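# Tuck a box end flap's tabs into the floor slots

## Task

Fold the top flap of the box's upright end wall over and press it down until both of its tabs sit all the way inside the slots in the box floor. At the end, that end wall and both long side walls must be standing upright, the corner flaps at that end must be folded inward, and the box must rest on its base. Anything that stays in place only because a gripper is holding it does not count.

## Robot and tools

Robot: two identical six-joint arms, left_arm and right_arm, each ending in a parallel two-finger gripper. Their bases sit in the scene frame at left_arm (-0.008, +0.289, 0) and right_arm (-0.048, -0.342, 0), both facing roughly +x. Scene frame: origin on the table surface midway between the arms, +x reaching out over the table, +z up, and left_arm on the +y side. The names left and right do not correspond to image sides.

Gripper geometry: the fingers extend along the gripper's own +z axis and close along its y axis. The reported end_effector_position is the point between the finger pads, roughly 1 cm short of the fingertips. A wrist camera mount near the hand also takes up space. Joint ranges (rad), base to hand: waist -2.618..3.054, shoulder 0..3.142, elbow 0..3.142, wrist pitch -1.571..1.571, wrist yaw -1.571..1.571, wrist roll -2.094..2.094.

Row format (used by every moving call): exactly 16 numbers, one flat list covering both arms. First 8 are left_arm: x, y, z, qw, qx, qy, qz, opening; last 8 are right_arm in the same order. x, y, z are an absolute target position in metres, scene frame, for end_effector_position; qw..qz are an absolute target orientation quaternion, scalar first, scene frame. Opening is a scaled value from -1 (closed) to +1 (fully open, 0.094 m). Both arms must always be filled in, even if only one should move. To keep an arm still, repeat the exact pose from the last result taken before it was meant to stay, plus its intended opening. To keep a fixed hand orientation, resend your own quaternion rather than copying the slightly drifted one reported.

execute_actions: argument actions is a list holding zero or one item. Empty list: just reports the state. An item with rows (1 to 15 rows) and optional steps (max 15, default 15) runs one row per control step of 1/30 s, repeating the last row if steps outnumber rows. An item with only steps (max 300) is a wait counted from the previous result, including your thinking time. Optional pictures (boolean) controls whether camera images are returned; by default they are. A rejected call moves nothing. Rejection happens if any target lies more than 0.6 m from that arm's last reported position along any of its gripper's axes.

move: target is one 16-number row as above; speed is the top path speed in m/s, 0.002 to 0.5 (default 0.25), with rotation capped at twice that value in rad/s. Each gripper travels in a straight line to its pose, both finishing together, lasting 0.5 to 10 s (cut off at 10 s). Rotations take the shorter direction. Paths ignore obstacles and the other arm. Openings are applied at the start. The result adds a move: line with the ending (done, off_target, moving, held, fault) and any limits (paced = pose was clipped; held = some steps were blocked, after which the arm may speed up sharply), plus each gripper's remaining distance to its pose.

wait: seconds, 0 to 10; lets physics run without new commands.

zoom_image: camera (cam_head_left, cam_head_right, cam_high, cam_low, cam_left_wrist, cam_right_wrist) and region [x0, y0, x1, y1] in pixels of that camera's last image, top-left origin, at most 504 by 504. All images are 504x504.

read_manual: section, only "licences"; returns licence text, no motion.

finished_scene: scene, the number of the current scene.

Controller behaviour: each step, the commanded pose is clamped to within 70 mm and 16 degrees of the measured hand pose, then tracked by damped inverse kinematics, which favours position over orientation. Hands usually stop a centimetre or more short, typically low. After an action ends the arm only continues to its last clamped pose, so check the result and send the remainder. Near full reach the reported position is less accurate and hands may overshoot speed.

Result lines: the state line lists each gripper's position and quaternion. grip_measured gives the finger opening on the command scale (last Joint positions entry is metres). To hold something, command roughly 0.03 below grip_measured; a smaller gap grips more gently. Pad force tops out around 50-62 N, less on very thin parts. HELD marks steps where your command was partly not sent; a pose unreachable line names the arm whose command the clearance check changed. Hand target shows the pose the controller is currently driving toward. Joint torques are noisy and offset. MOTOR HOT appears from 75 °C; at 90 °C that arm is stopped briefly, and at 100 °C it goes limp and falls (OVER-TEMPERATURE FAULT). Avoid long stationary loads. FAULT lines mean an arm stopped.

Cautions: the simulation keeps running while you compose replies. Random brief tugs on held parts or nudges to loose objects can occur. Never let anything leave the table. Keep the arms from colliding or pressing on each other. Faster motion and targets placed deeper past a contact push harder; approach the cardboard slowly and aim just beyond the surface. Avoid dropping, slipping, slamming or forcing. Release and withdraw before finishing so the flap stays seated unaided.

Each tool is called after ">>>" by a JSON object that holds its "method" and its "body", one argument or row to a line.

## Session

>>> {"method": "execute_actions", "body": {
  "actions": []
}}

Scene clock: 0.00 s of 4500.00 s.
left_arm: end_effector_position=(+0.3772, +0.2743, +0.4091) grip_measured=-0.400 end_effector_quat_wxyz=(+0.710, +0.016, +0.704, -0.016) | right_arm: end_effector_position=(+0.3363, -0.3297, +0.4109) grip_measured=+1.000 end_effector_quat_wxyz=(+0.709, -0.017, +0.705, +0.005)
Joint positions: left_arm=[-0.008  1.063  1.054  0.017  0.006  0.     0.028] | right_arm=[-0.009  1.06   1.062  0.005 -0.002 -0.016  0.094]
Joint velocities: left_arm=[-0.017 -0.007 -0.012  0.007  0.007 -0.037  0.001] | right_arm=[-0.002  0.007 -0.002 -0.022 -0.037 -0.037  0.   ]
Joint torques (N m, as the arm reports them, + toward a larger angle): no reading
Hand target (left_arm): +0.375, +0.274, +0.411; +0.710, +0.015, +0.704, -0.016
Hand target (right_arm): +0.334, -0.330, +0.415; +0.712, -0.016, +0.702, +0.006

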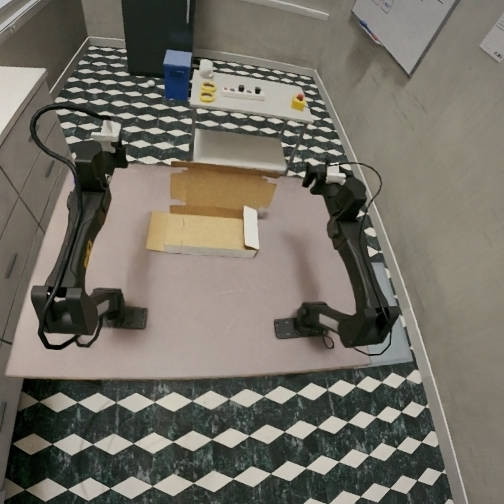

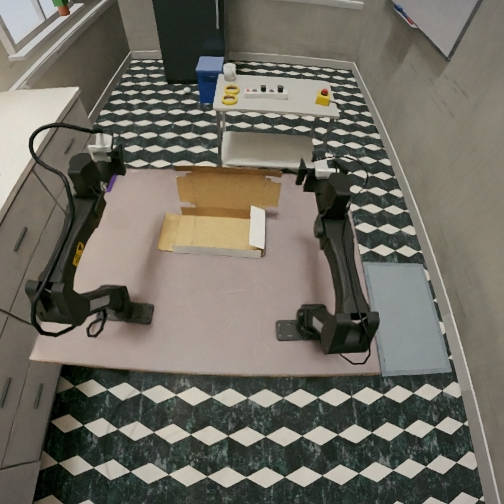

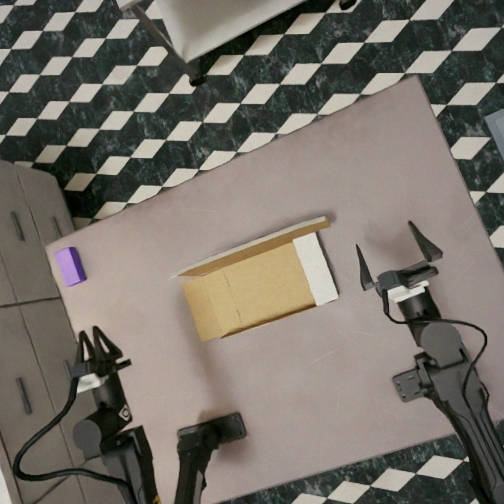

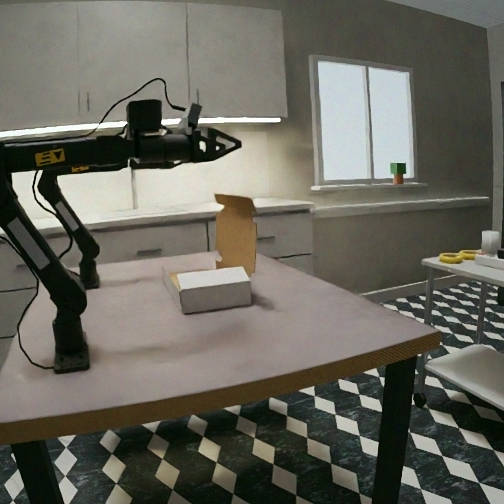

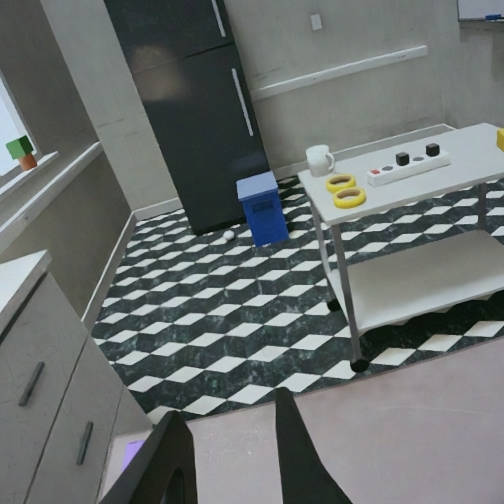

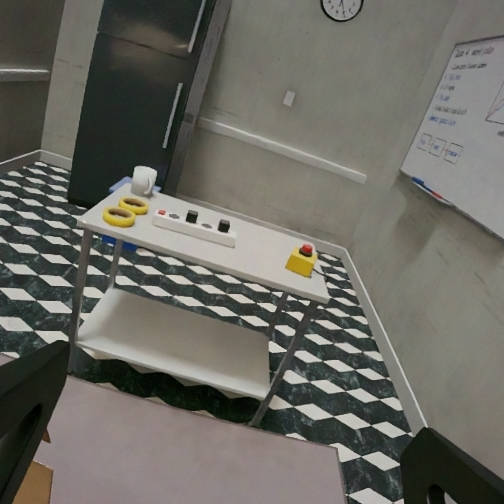

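>>> {"method": "move", "body": {
  "target": [0.3,0.3,0.35,0.709,0,0.705,0,-1,0.3,-0.28,0.22,0,0,1,0,0.6]
}}

>>> {"method": "move", "body": {
  "target": [0.3,0.3,0.35,0.709,0,0.705,0,-1,0.35,-0.2,0.14,0,-0.783,0.622,0,0.6]
}}

Scene clock: 15.37 s of 4500.00 s.
left_arm: end_effector_position=(+0.3030, +0.3012, +0.3618) grip_measured=-0.998 end_effector_quat_wxyz=(+0.718, -0.001, +0.696, +0.003) | right_arm: end_effector_position=(+0.3075, -0.2839, +0.2229) grip_measured=+0.602 end_effector_quat_wxyz=(+0.079, -0.007, +0.997, +0.015)
Joint positions: left_arm=[0.106 0.707 0.722 0.017 0.071 0.    0.   ] | right_arm=[ 0.119  1.826  1.968 -1.552 -0.006  0.144  0.075]
Joint velocities: left_arm=[ 0.012 -0.002  0.007  0.066  0.051 -0.007 -0.   ] | right_arm=[ 0.017  0.012  0.002  0.051 -0.037  0.007  0.   ]
Joint torques (N m, as the arm reports them, + toward a larger angle): left_arm=[ 0.67 -1.62  6.62  1.57  0.12  0.07] | right_arm=[ 0.96 -8.35  6.24  0.27 -0.14  0.05]
Hand target (left_arm): +0.300, +0.301, +0.351; +0.709, +0.000, +0.705, +0.000
Hand target (right_arm): +0.302, -0.279, +0.216; +0.060, -0.008, +0.998, +0.018
Off the commanded pose (left_arm): 0.012 m, 2 deg.
Off the commanded pose (right_arm): 0.009 m, 9 deg.
joint sent to its limit (right arm) — the command would take joint 4 (wrist pitch) past its lower limit, so that joint was sent only as far as its limit.
After step 90, 8.83 s passed at rest.
move: off_target (left_arm, right_arm)

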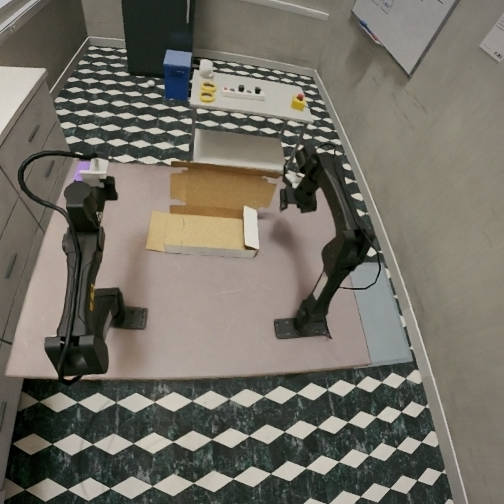

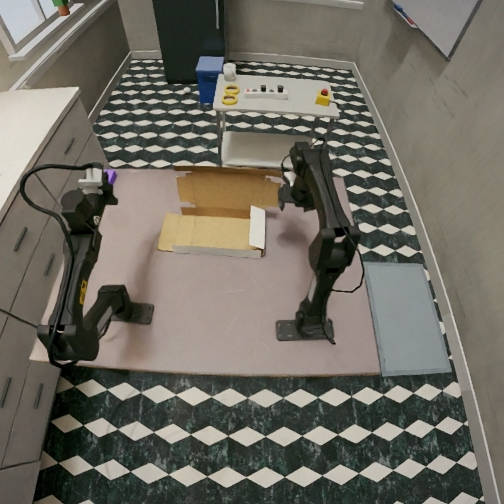

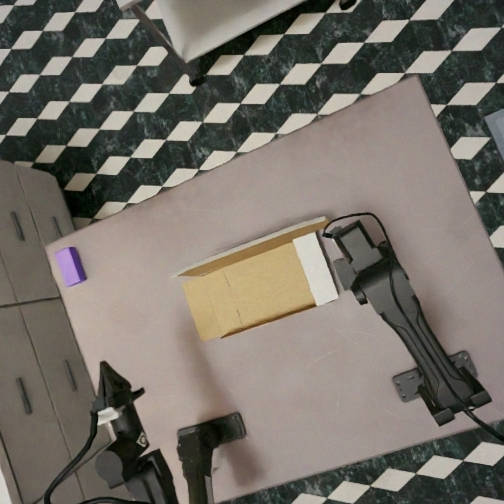

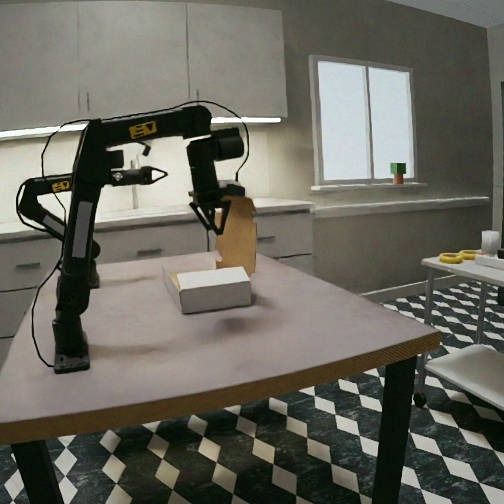

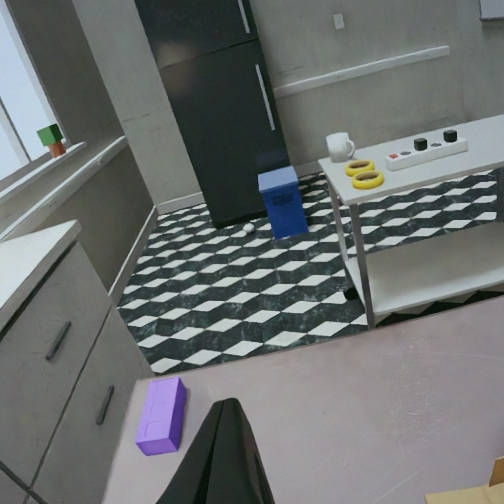

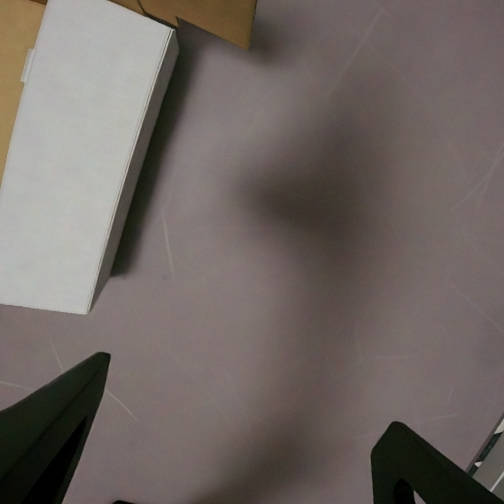

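Scene clock: 19.50 s of 4500.00 s.
left_arm: end_effector_position=(+0.3030, +0.3012, +0.3618) grip_measured=-0.998 end_effector_quat_wxyz=(+0.718, -0.001, +0.696, +0.003) | right_arm: end_effector_position=(+0.3513, -0.2030, +0.1383) grip_measured=+0.602 end_effector_quat_wxyz=(-0.008, +0.776, -0.630, -0.000)
Joint positions: left_arm=[0.106 0.707 0.722 0.017 0.071 0.    0.   ] | right_arm=[ 0.291  2.19   2.162 -1.53  -0.008 -1.447  0.075]
Joint velocities: left_arm=[ 0.007  0.007 -0.017 -0.081 -0.007 -0.037 -0.   ] | right_arm=[-0.007  0.002  0.002 -0.022 -0.022 -0.051 -0.   ]
Joint torques (N m, as the arm reports them, + toward a larger angle): left_arm=[ 0.06 -1.46  6.16  1.62  0.05  0.08] | right_arm=[  0.97 -11.63  10.24  -0.15   0.02  -0.12]
Hand target (left_arm): +0.300, +0.300, +0.350; +0.709, -0.000, +0.705, -0.000
Hand target (right_arm): +0.350, -0.200, +0.139; -0.001, +0.783, -0.622, -0.001
Off the commanded pose (left_arm): 0.012 m, 2 deg.
Off the commanded pose (right_arm): 0.004 m, 2 deg.
move: off_target (left_arm)

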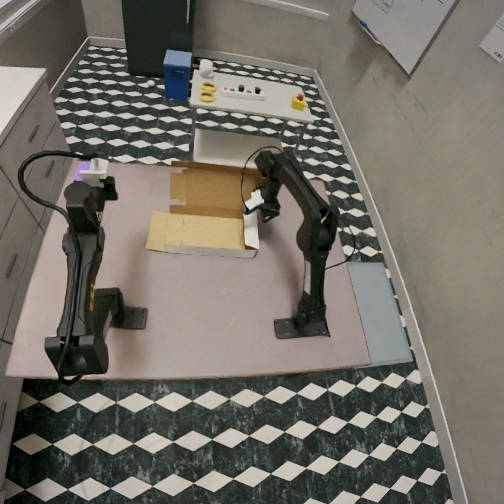

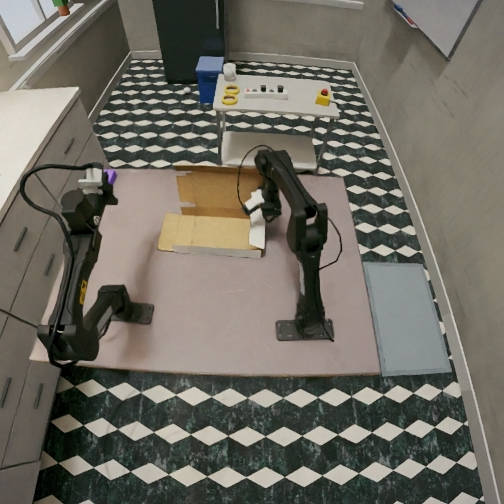

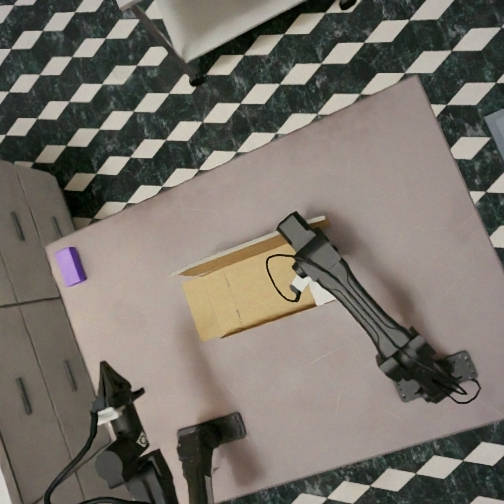

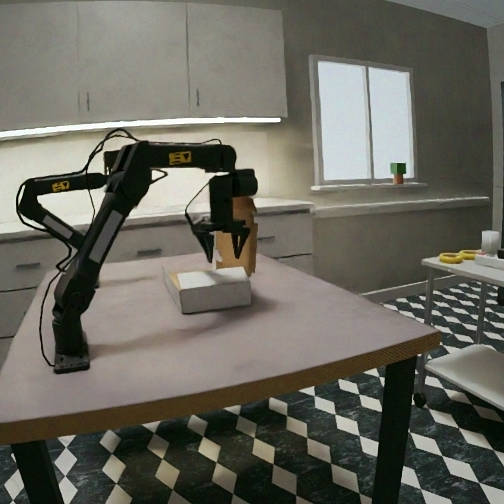

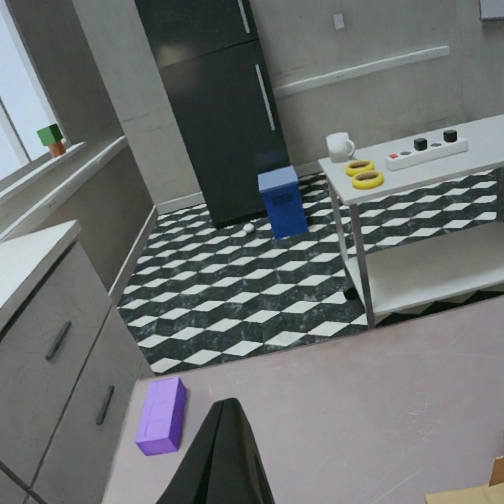

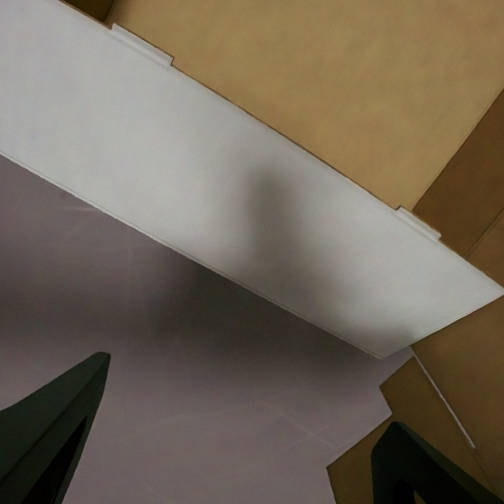

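>>> {"method": "move", "body": {
  "target": [0.3,0.3,0.35,0.709,0,0.705,0,-1,0.351,-0.19,0.16,0,0.6,-0.8,0,0.6]
}}

Scene clock: 33.07 s of 4500.00 s.
left_arm: end_effector_position=(+0.3030, +0.3012, +0.3618) grip_measured=-0.998 end_effector_quat_wxyz=(+0.718, -0.001, +0.696, +0.003) | right_arm: end_effector_position=(+0.3512, -0.1935, +0.1477) grip_measured=+0.602 end_effector_quat_wxyz=(+0.016, -0.600, +0.799, -0.002)
Joint positions: left_arm=[0.106 0.707 0.722 0.017 0.071 0.    0.   ] | right_arm=[ 0.314  2.193  2.205 -1.55  -0.005 -0.936  0.075]
Joint velocities: left_arm=[-0.002 -0.002  0.007 -0.022 -0.037 -0.037  0.   ] | right_arm=[ 0.002 -0.017  0.012 -0.037 -0.081  0.007 -0.001]
Joint torques (N m, as the arm reports them, + toward a larger angle): left_arm=[-0.01 -1.62  6.23  1.62  0.06  0.03] | right_arm=[  0.93 -13.96  10.37  -0.04   0.03   0.07]
Hand target (left_arm): +0.300, +0.300, +0.350; +0.709, -0.000, +0.705, -0.000
Hand target (right_arm): +0.351, -0.190, +0.160; +0.027, -0.600, +0.800, -0.008
Off the commanded pose (left_arm): 0.012 m, 2 deg.
Off the commanded pose (right_arm): 0.013 m, 2 deg.
joint sent to its limit (right arm) — the command would take joint 4 (wrist pitch) past its lower limit, so that joint was sent only as far as its limit.
After step 90, 9.00 s passed at rest.
move: off_target (left_arm, right_arm)

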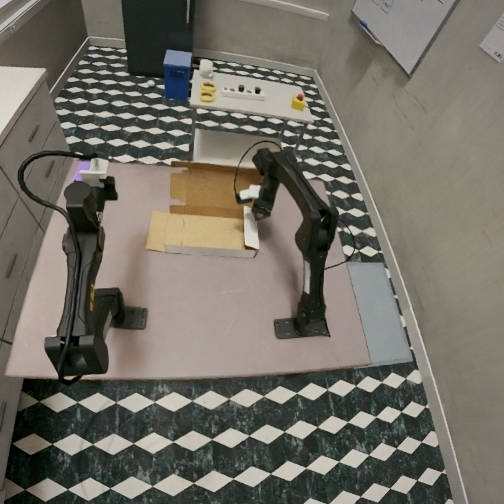

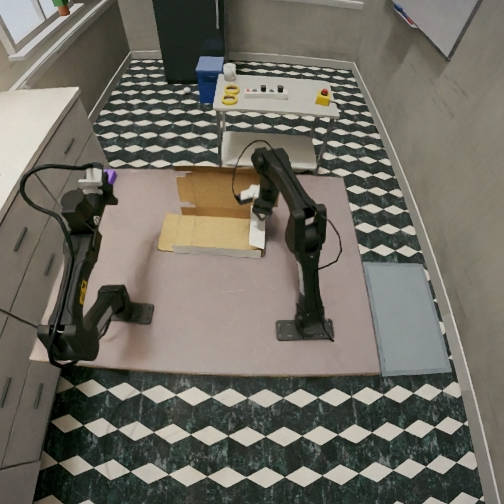

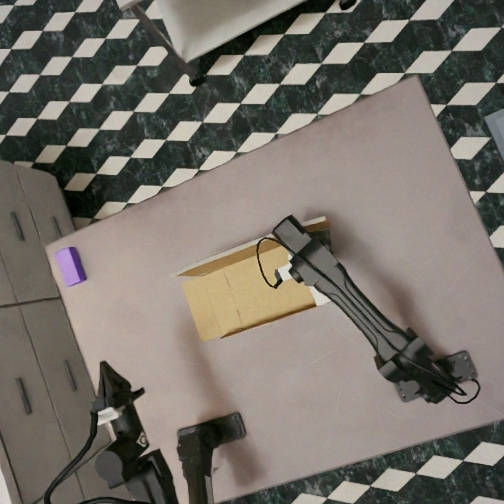

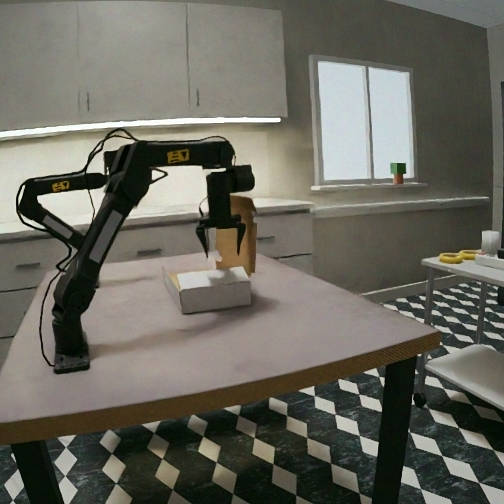

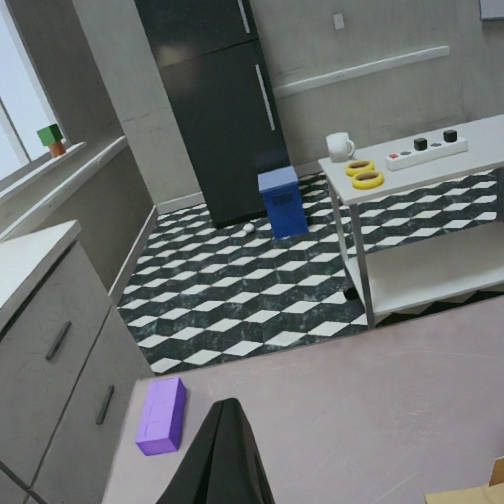

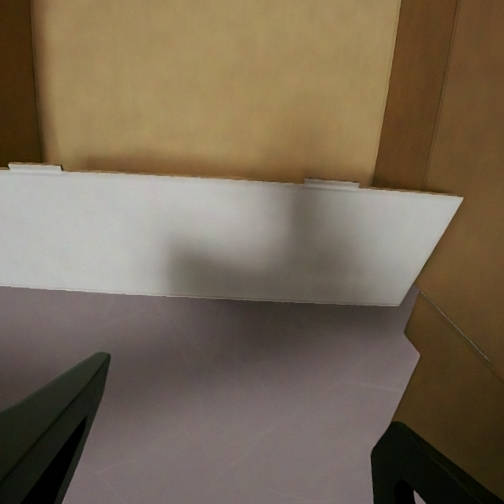

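>>> {"method": "move", "body": {
  "target": [0.3,0.3,0.35,0.709,0,0.705,0,-1,0.332,-0.165,0.115,0,0.581,-0.814,0,0.6]
}}

Scene clock: 41.03 s of 4500.00 s.
left_arm: end_effector_position=(+0.3030, +0.3012, +0.3618) grip_measured=-0.998 end_effector_quat_wxyz=(+0.718, -0.001, +0.696, +0.003) | right_arm: end_effector_position=(+0.3482, -0.1623, +0.1317) grip_measured=+0.602 end_effector_quat_wxyz=(+0.040, -0.581, +0.813, -0.006)
Joint positions: left_arm=[0.106 0.707 0.722 0.017 0.071 0.    0.   ] | right_arm=[ 0.384  2.159  2.082 -1.413 -0.003 -0.817  0.075]
Joint velocities: left_arm=[-0.002  0.007 -0.012 -0.095  0.007 -0.037  0.001] | right_arm=[ 0.002  0.012 -0.007  0.007  0.022  0.022 -0.001]
Joint torques (N m, as the arm reports them, + toward a larger angle): left_arm=[ 0.04 -1.48  6.21  1.67  0.07  0.05] | right_arm=[  1.08 -11.64   4.14  -0.09   0.02   0.08]
Hand target (left_arm): +0.300, +0.300, +0.350; +0.709, -0.000, +0.705, -0.000
Hand target (right_arm): +0.333, -0.165, +0.116; -0.000, -0.581, +0.814, +0.000
Off the commanded pose (left_arm): 0.012 m, 2 deg.
Off the commanded pose (right_arm): 0.023 m, 5 deg.
After step 90, 4.10 s passed at rest.
move: off_target (left_arm, right_arm)

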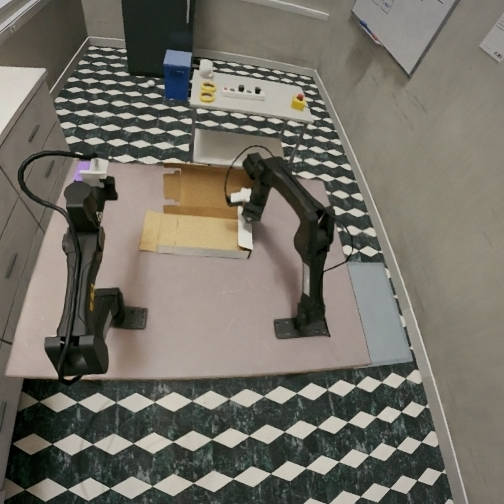

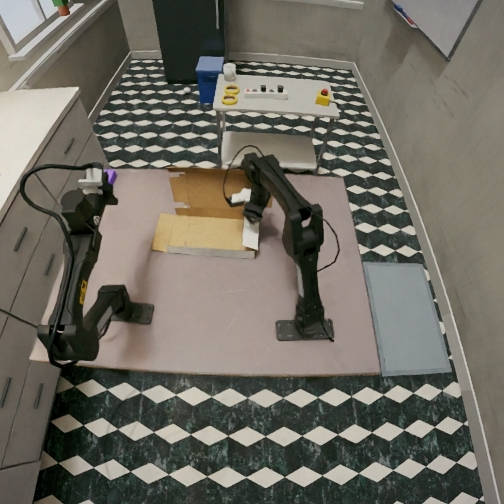

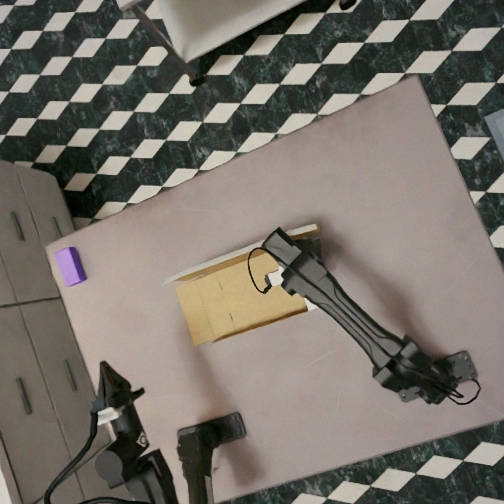

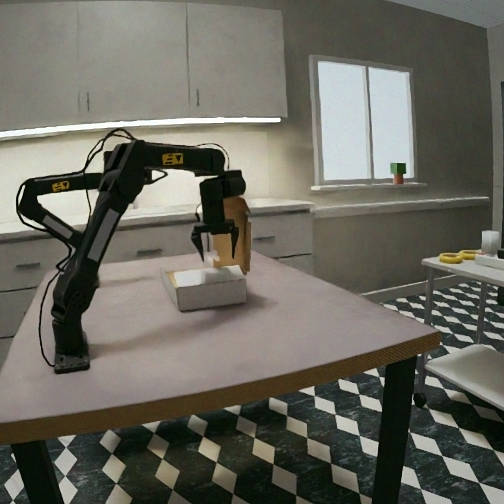

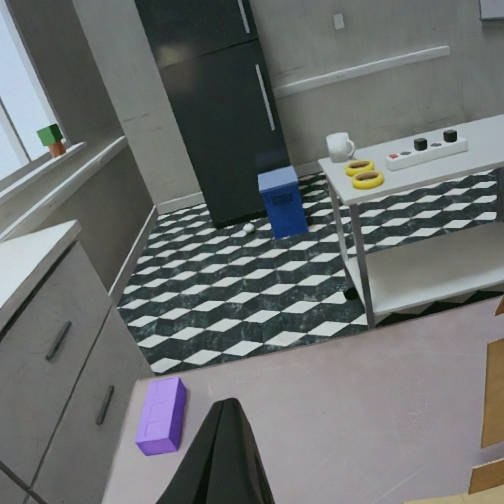

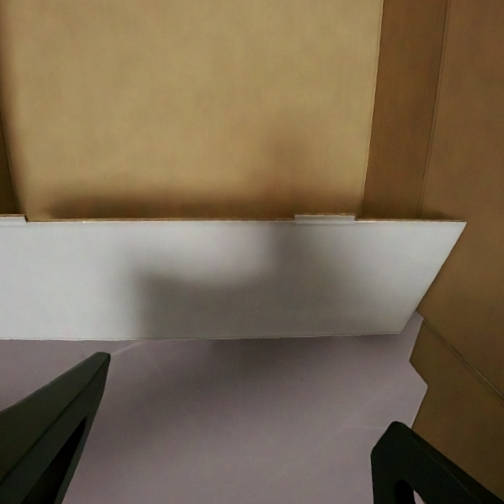

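>>> {"method": "move", "body": {
  "target": [0.3,0.3,0.35,0.709,0,0.705,0,-1,0.30,-0.15,0.13,-0.065,0.578,-0.81,0.083,0.5],
  "speed": 0.1
}}

Scene clock: 49.33 s of 4500.00 s.
left_arm: end_effector_position=(+0.3030, +0.3012, +0.3618) grip_measured=-0.998 end_effector_quat_wxyz=(+0.718, -0.001, +0.696, +0.003) | right_arm: end_effector_position=(+0.3024, -0.1484, +0.1270) grip_measured=+0.502 end_effector_quat_wxyz=(+0.056, -0.581, +0.808, -0.079)
Joint positions: left_arm=[0.106 0.707 0.722 0.017 0.071 0.    0.   ] | right_arm=[ 0.532  1.95   1.74  -1.239  0.151 -0.685  0.071]
Joint velocities: left_arm=[-0.017 -0.002 -0.017  0.066  0.007  0.007  0.   ] | right_arm=[ 0.012 -0.002 -0.017 -0.095  0.037 -0.037 -0.001]
Joint torques (N m, as the arm reports them, + toward a larger angle): left_arm=[-0.04 -1.52  6.2   1.64  0.05  0.05] | right_arm=[  0.58 -12.83   6.26   0.38   0.17   0.06]
Hand target (left_arm): +0.300, +0.300, +0.350; +0.709, -0.000, +0.705, -0.000
Hand target (right_arm): +0.300, -0.149, +0.131; +0.063, -0.578, +0.810, -0.083
Off the commanded pose (left_arm): 0.012 m, 2 deg.
Off the commanded pose (right_arm): 0.004 m, 1 deg.
After step 90, 3.97 s passed at rest.
move: off_target (left_arm)

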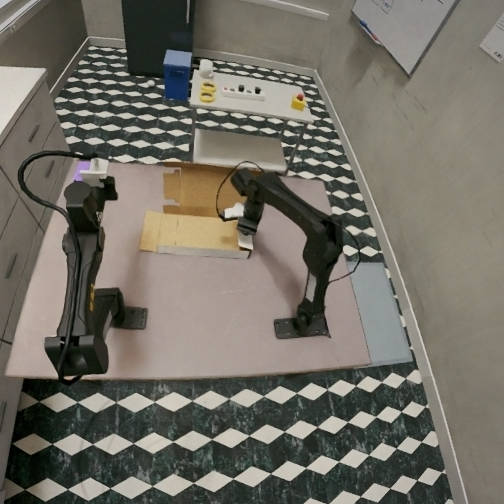

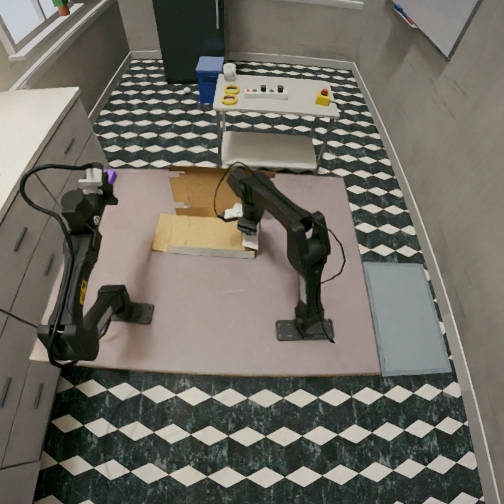

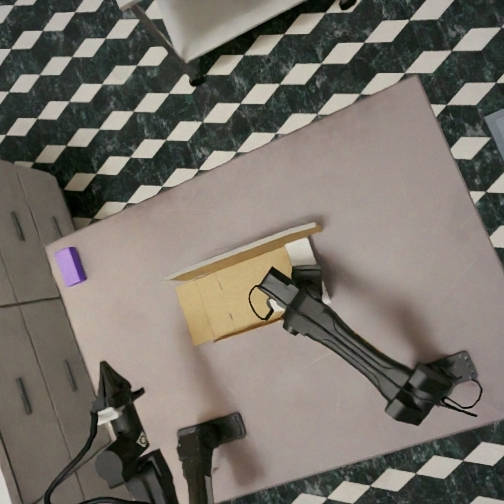

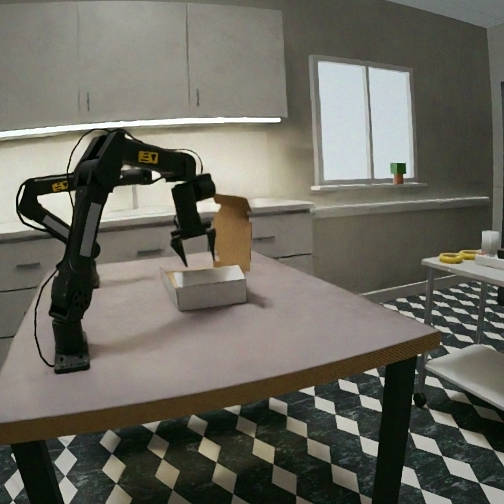

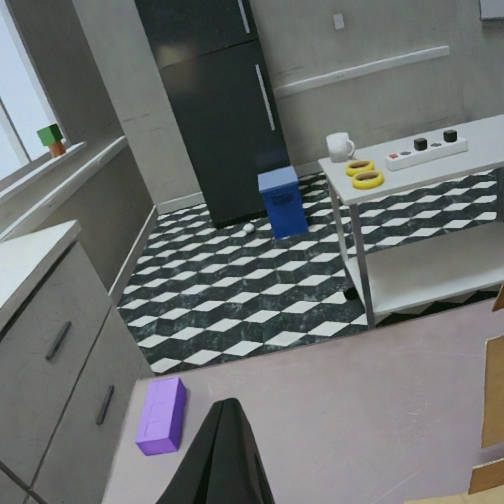

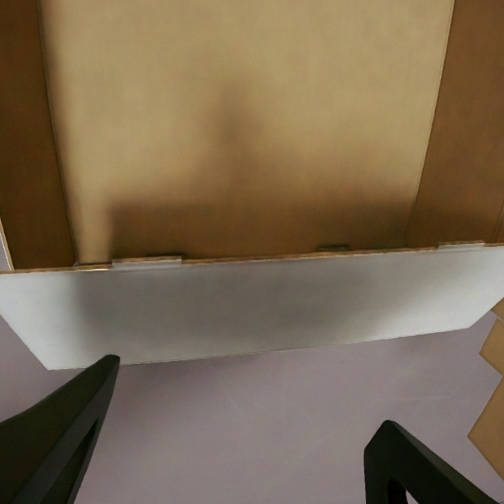

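>>> {"method": "move", "body": {
  "target": [0.3,0.3,0.35,0.709,0,0.705,0,-1,0.318,-0.118,0.09,-0.065,0.578,-0.81,0.083,0.5],
  "speed": 0.08
}}

Scene clock: 52.93 s of 4500.00 s.
left_arm: end_effector_position=(+0.3030, +0.3012, +0.3618) grip_measured=-0.998 end_effector_quat_wxyz=(+0.718, -0.001, +0.696, +0.003) | right_arm: end_effector_position=(+0.3129, -0.1256, +0.0920) grip_measured=+0.502 end_effector_quat_wxyz=(+0.055, -0.580, +0.809, -0.080)
Joint positions: left_arm=[0.106 0.707 0.722 0.017 0.071 0.    0.   ] | right_arm=[ 0.567  2.046  1.74  -1.152  0.159 -0.647  0.071]
Joint velocities: left_arm=[-0.017 -0.002 -0.012 -0.022  0.022  0.037 -0.001] | right_arm=[-0.012  0.002 -0.002  0.022  0.066 -0.066  0.001]
Joint torques (N m, as the arm reports them, + toward a larger angle): left_arm=[ 0.05 -1.48  6.29  1.64  0.06  0.04] | right_arm=[  1.   -10.7    9.02   0.52   0.15   0.08]
Hand target (left_arm): +0.300, +0.300, +0.350; +0.709, -0.000, +0.705, -0.000
Hand target (right_arm): +0.318, -0.118, +0.090; +0.065, -0.578, +0.809, -0.083
Off the commanded pose (left_arm): 0.012 m, 2 deg.
Off the commanded pose (right_arm): 0.009 m, 1 deg.
move: off_target (left_arm)

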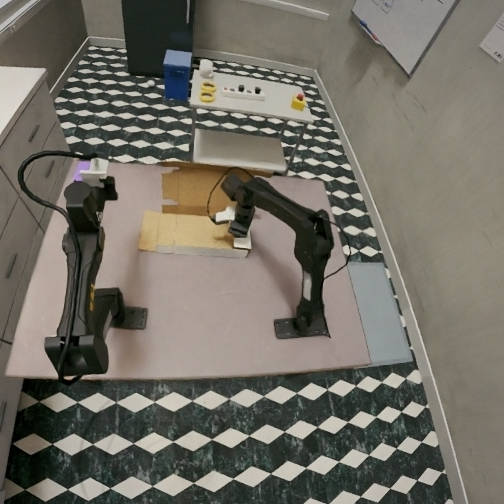

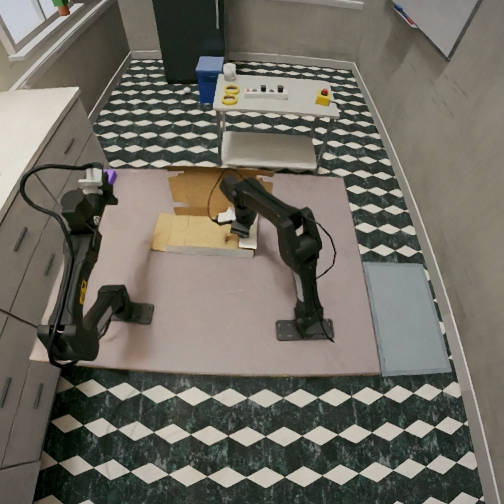

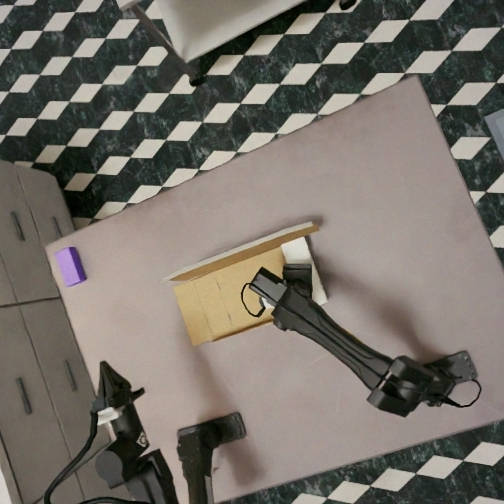

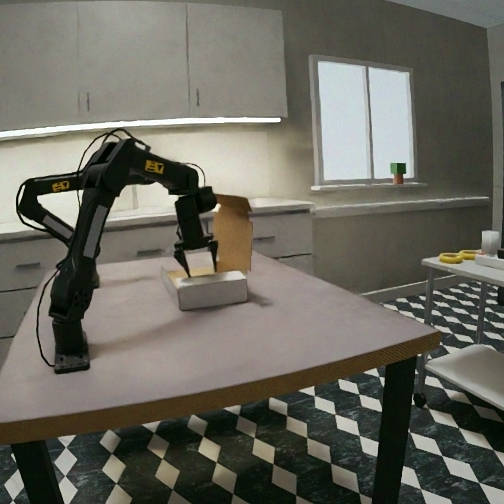

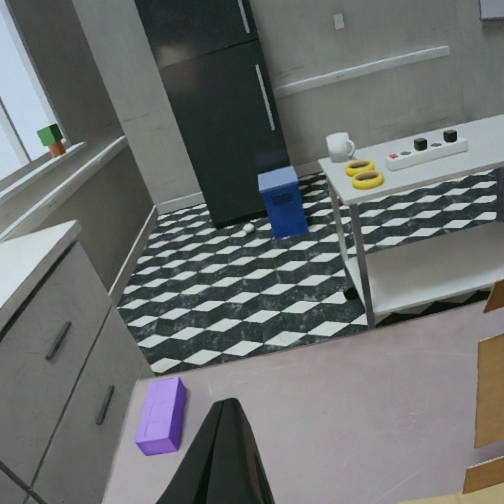

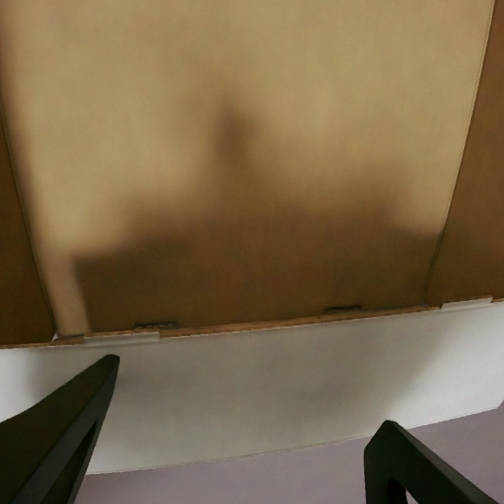

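>>> {"method": "move", "body": {
  "target": [0.3,0.3,0.35,0.709,0,0.705,0,-1,0.316,-0.136,0.06,-0.065,0.578,-0.81,0.083,0.5],
  "speed": 0.04
}}

Scene clock: 62.33 s of 4500.00 s.
left_arm: end_effector_position=(+0.3030, +0.3012, +0.3618) grip_measured=-0.998 end_effector_quat_wxyz=(+0.718, -0.001, +0.696, +0.003) | right_arm: end_effector_position=(+0.3143, -0.1297, +0.0613) grip_measured=+0.502 end_effector_quat_wxyz=(+0.062, -0.580, +0.808, -0.081)
Joint positions: left_arm=[0.106 0.707 0.722 0.017 0.071 0.    0.   ] | right_arm=[ 0.557  2.043  1.611 -1.009  0.158 -0.659  0.071]
Joint velocities: left_arm=[ 0.022  0.022  0.007 -0.022  0.051  0.007  0.001] | right_arm=[-0.012 -0.037 -0.017  0.066 -0.037 -0.022 -0.001]
Joint torques (N m, as the arm reports them, + toward a larger angle): left_arm=[-0.07 -1.58  6.26  1.64  0.05  0.05] | right_arm=[ -1.2  -12.73   5.54   0.49   0.14  -0.12]
Hand target (left_arm): +0.300, +0.300, +0.350; +0.709, -0.000, +0.705, -0.000
Hand target (right_arm): +0.316, -0.136, +0.060; +0.064, -0.578, +0.809, -0.083
Off the commanded pose (left_arm): 0.012 m, 2 deg.
Off the commanded pose (right_arm): 0.007 m, 1 deg.
After step 90, 5.30 s passed at rest.
move: off_target (left_arm)

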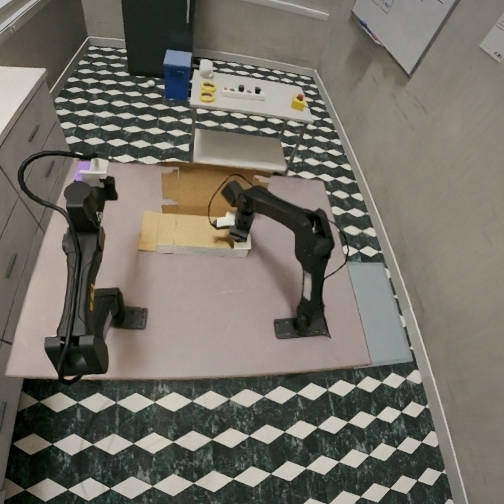

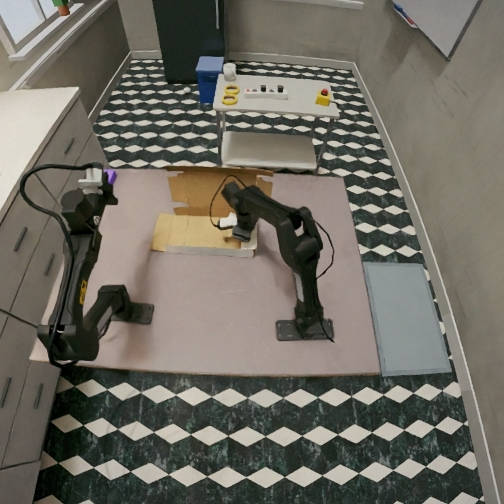

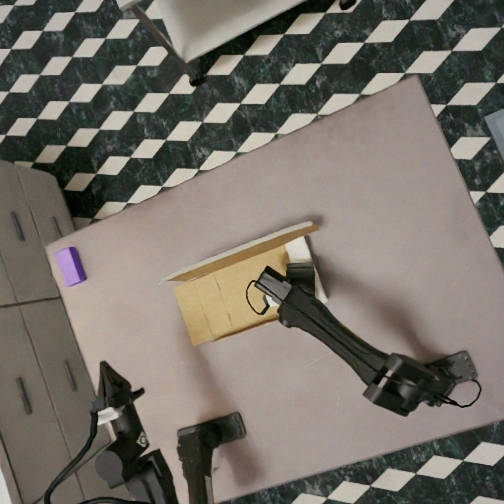

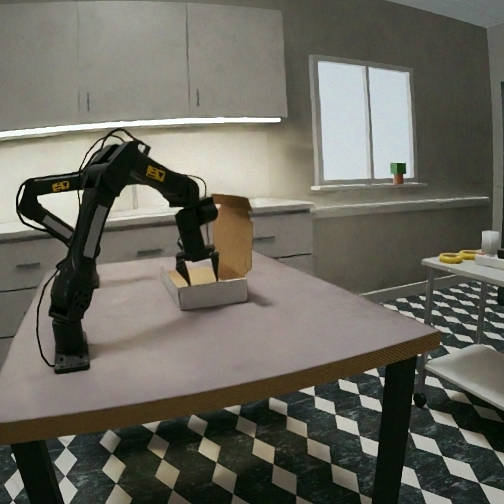

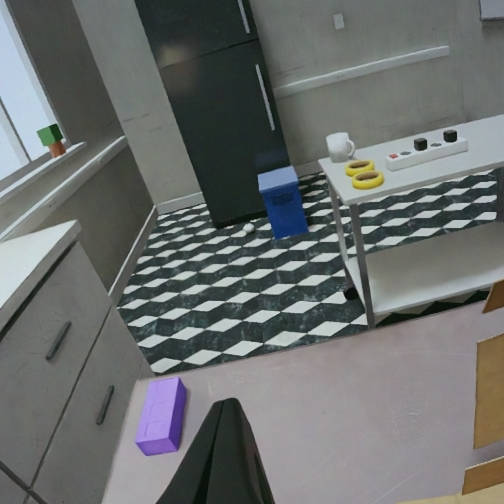

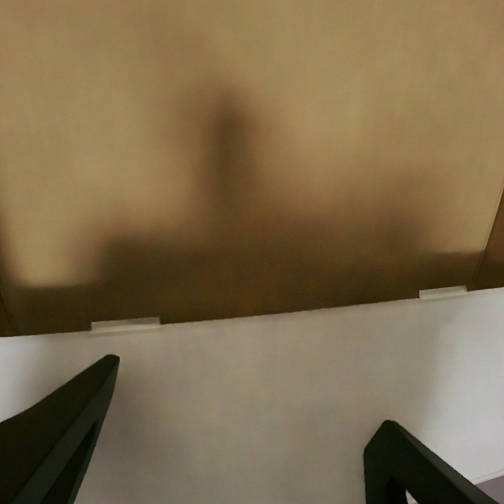

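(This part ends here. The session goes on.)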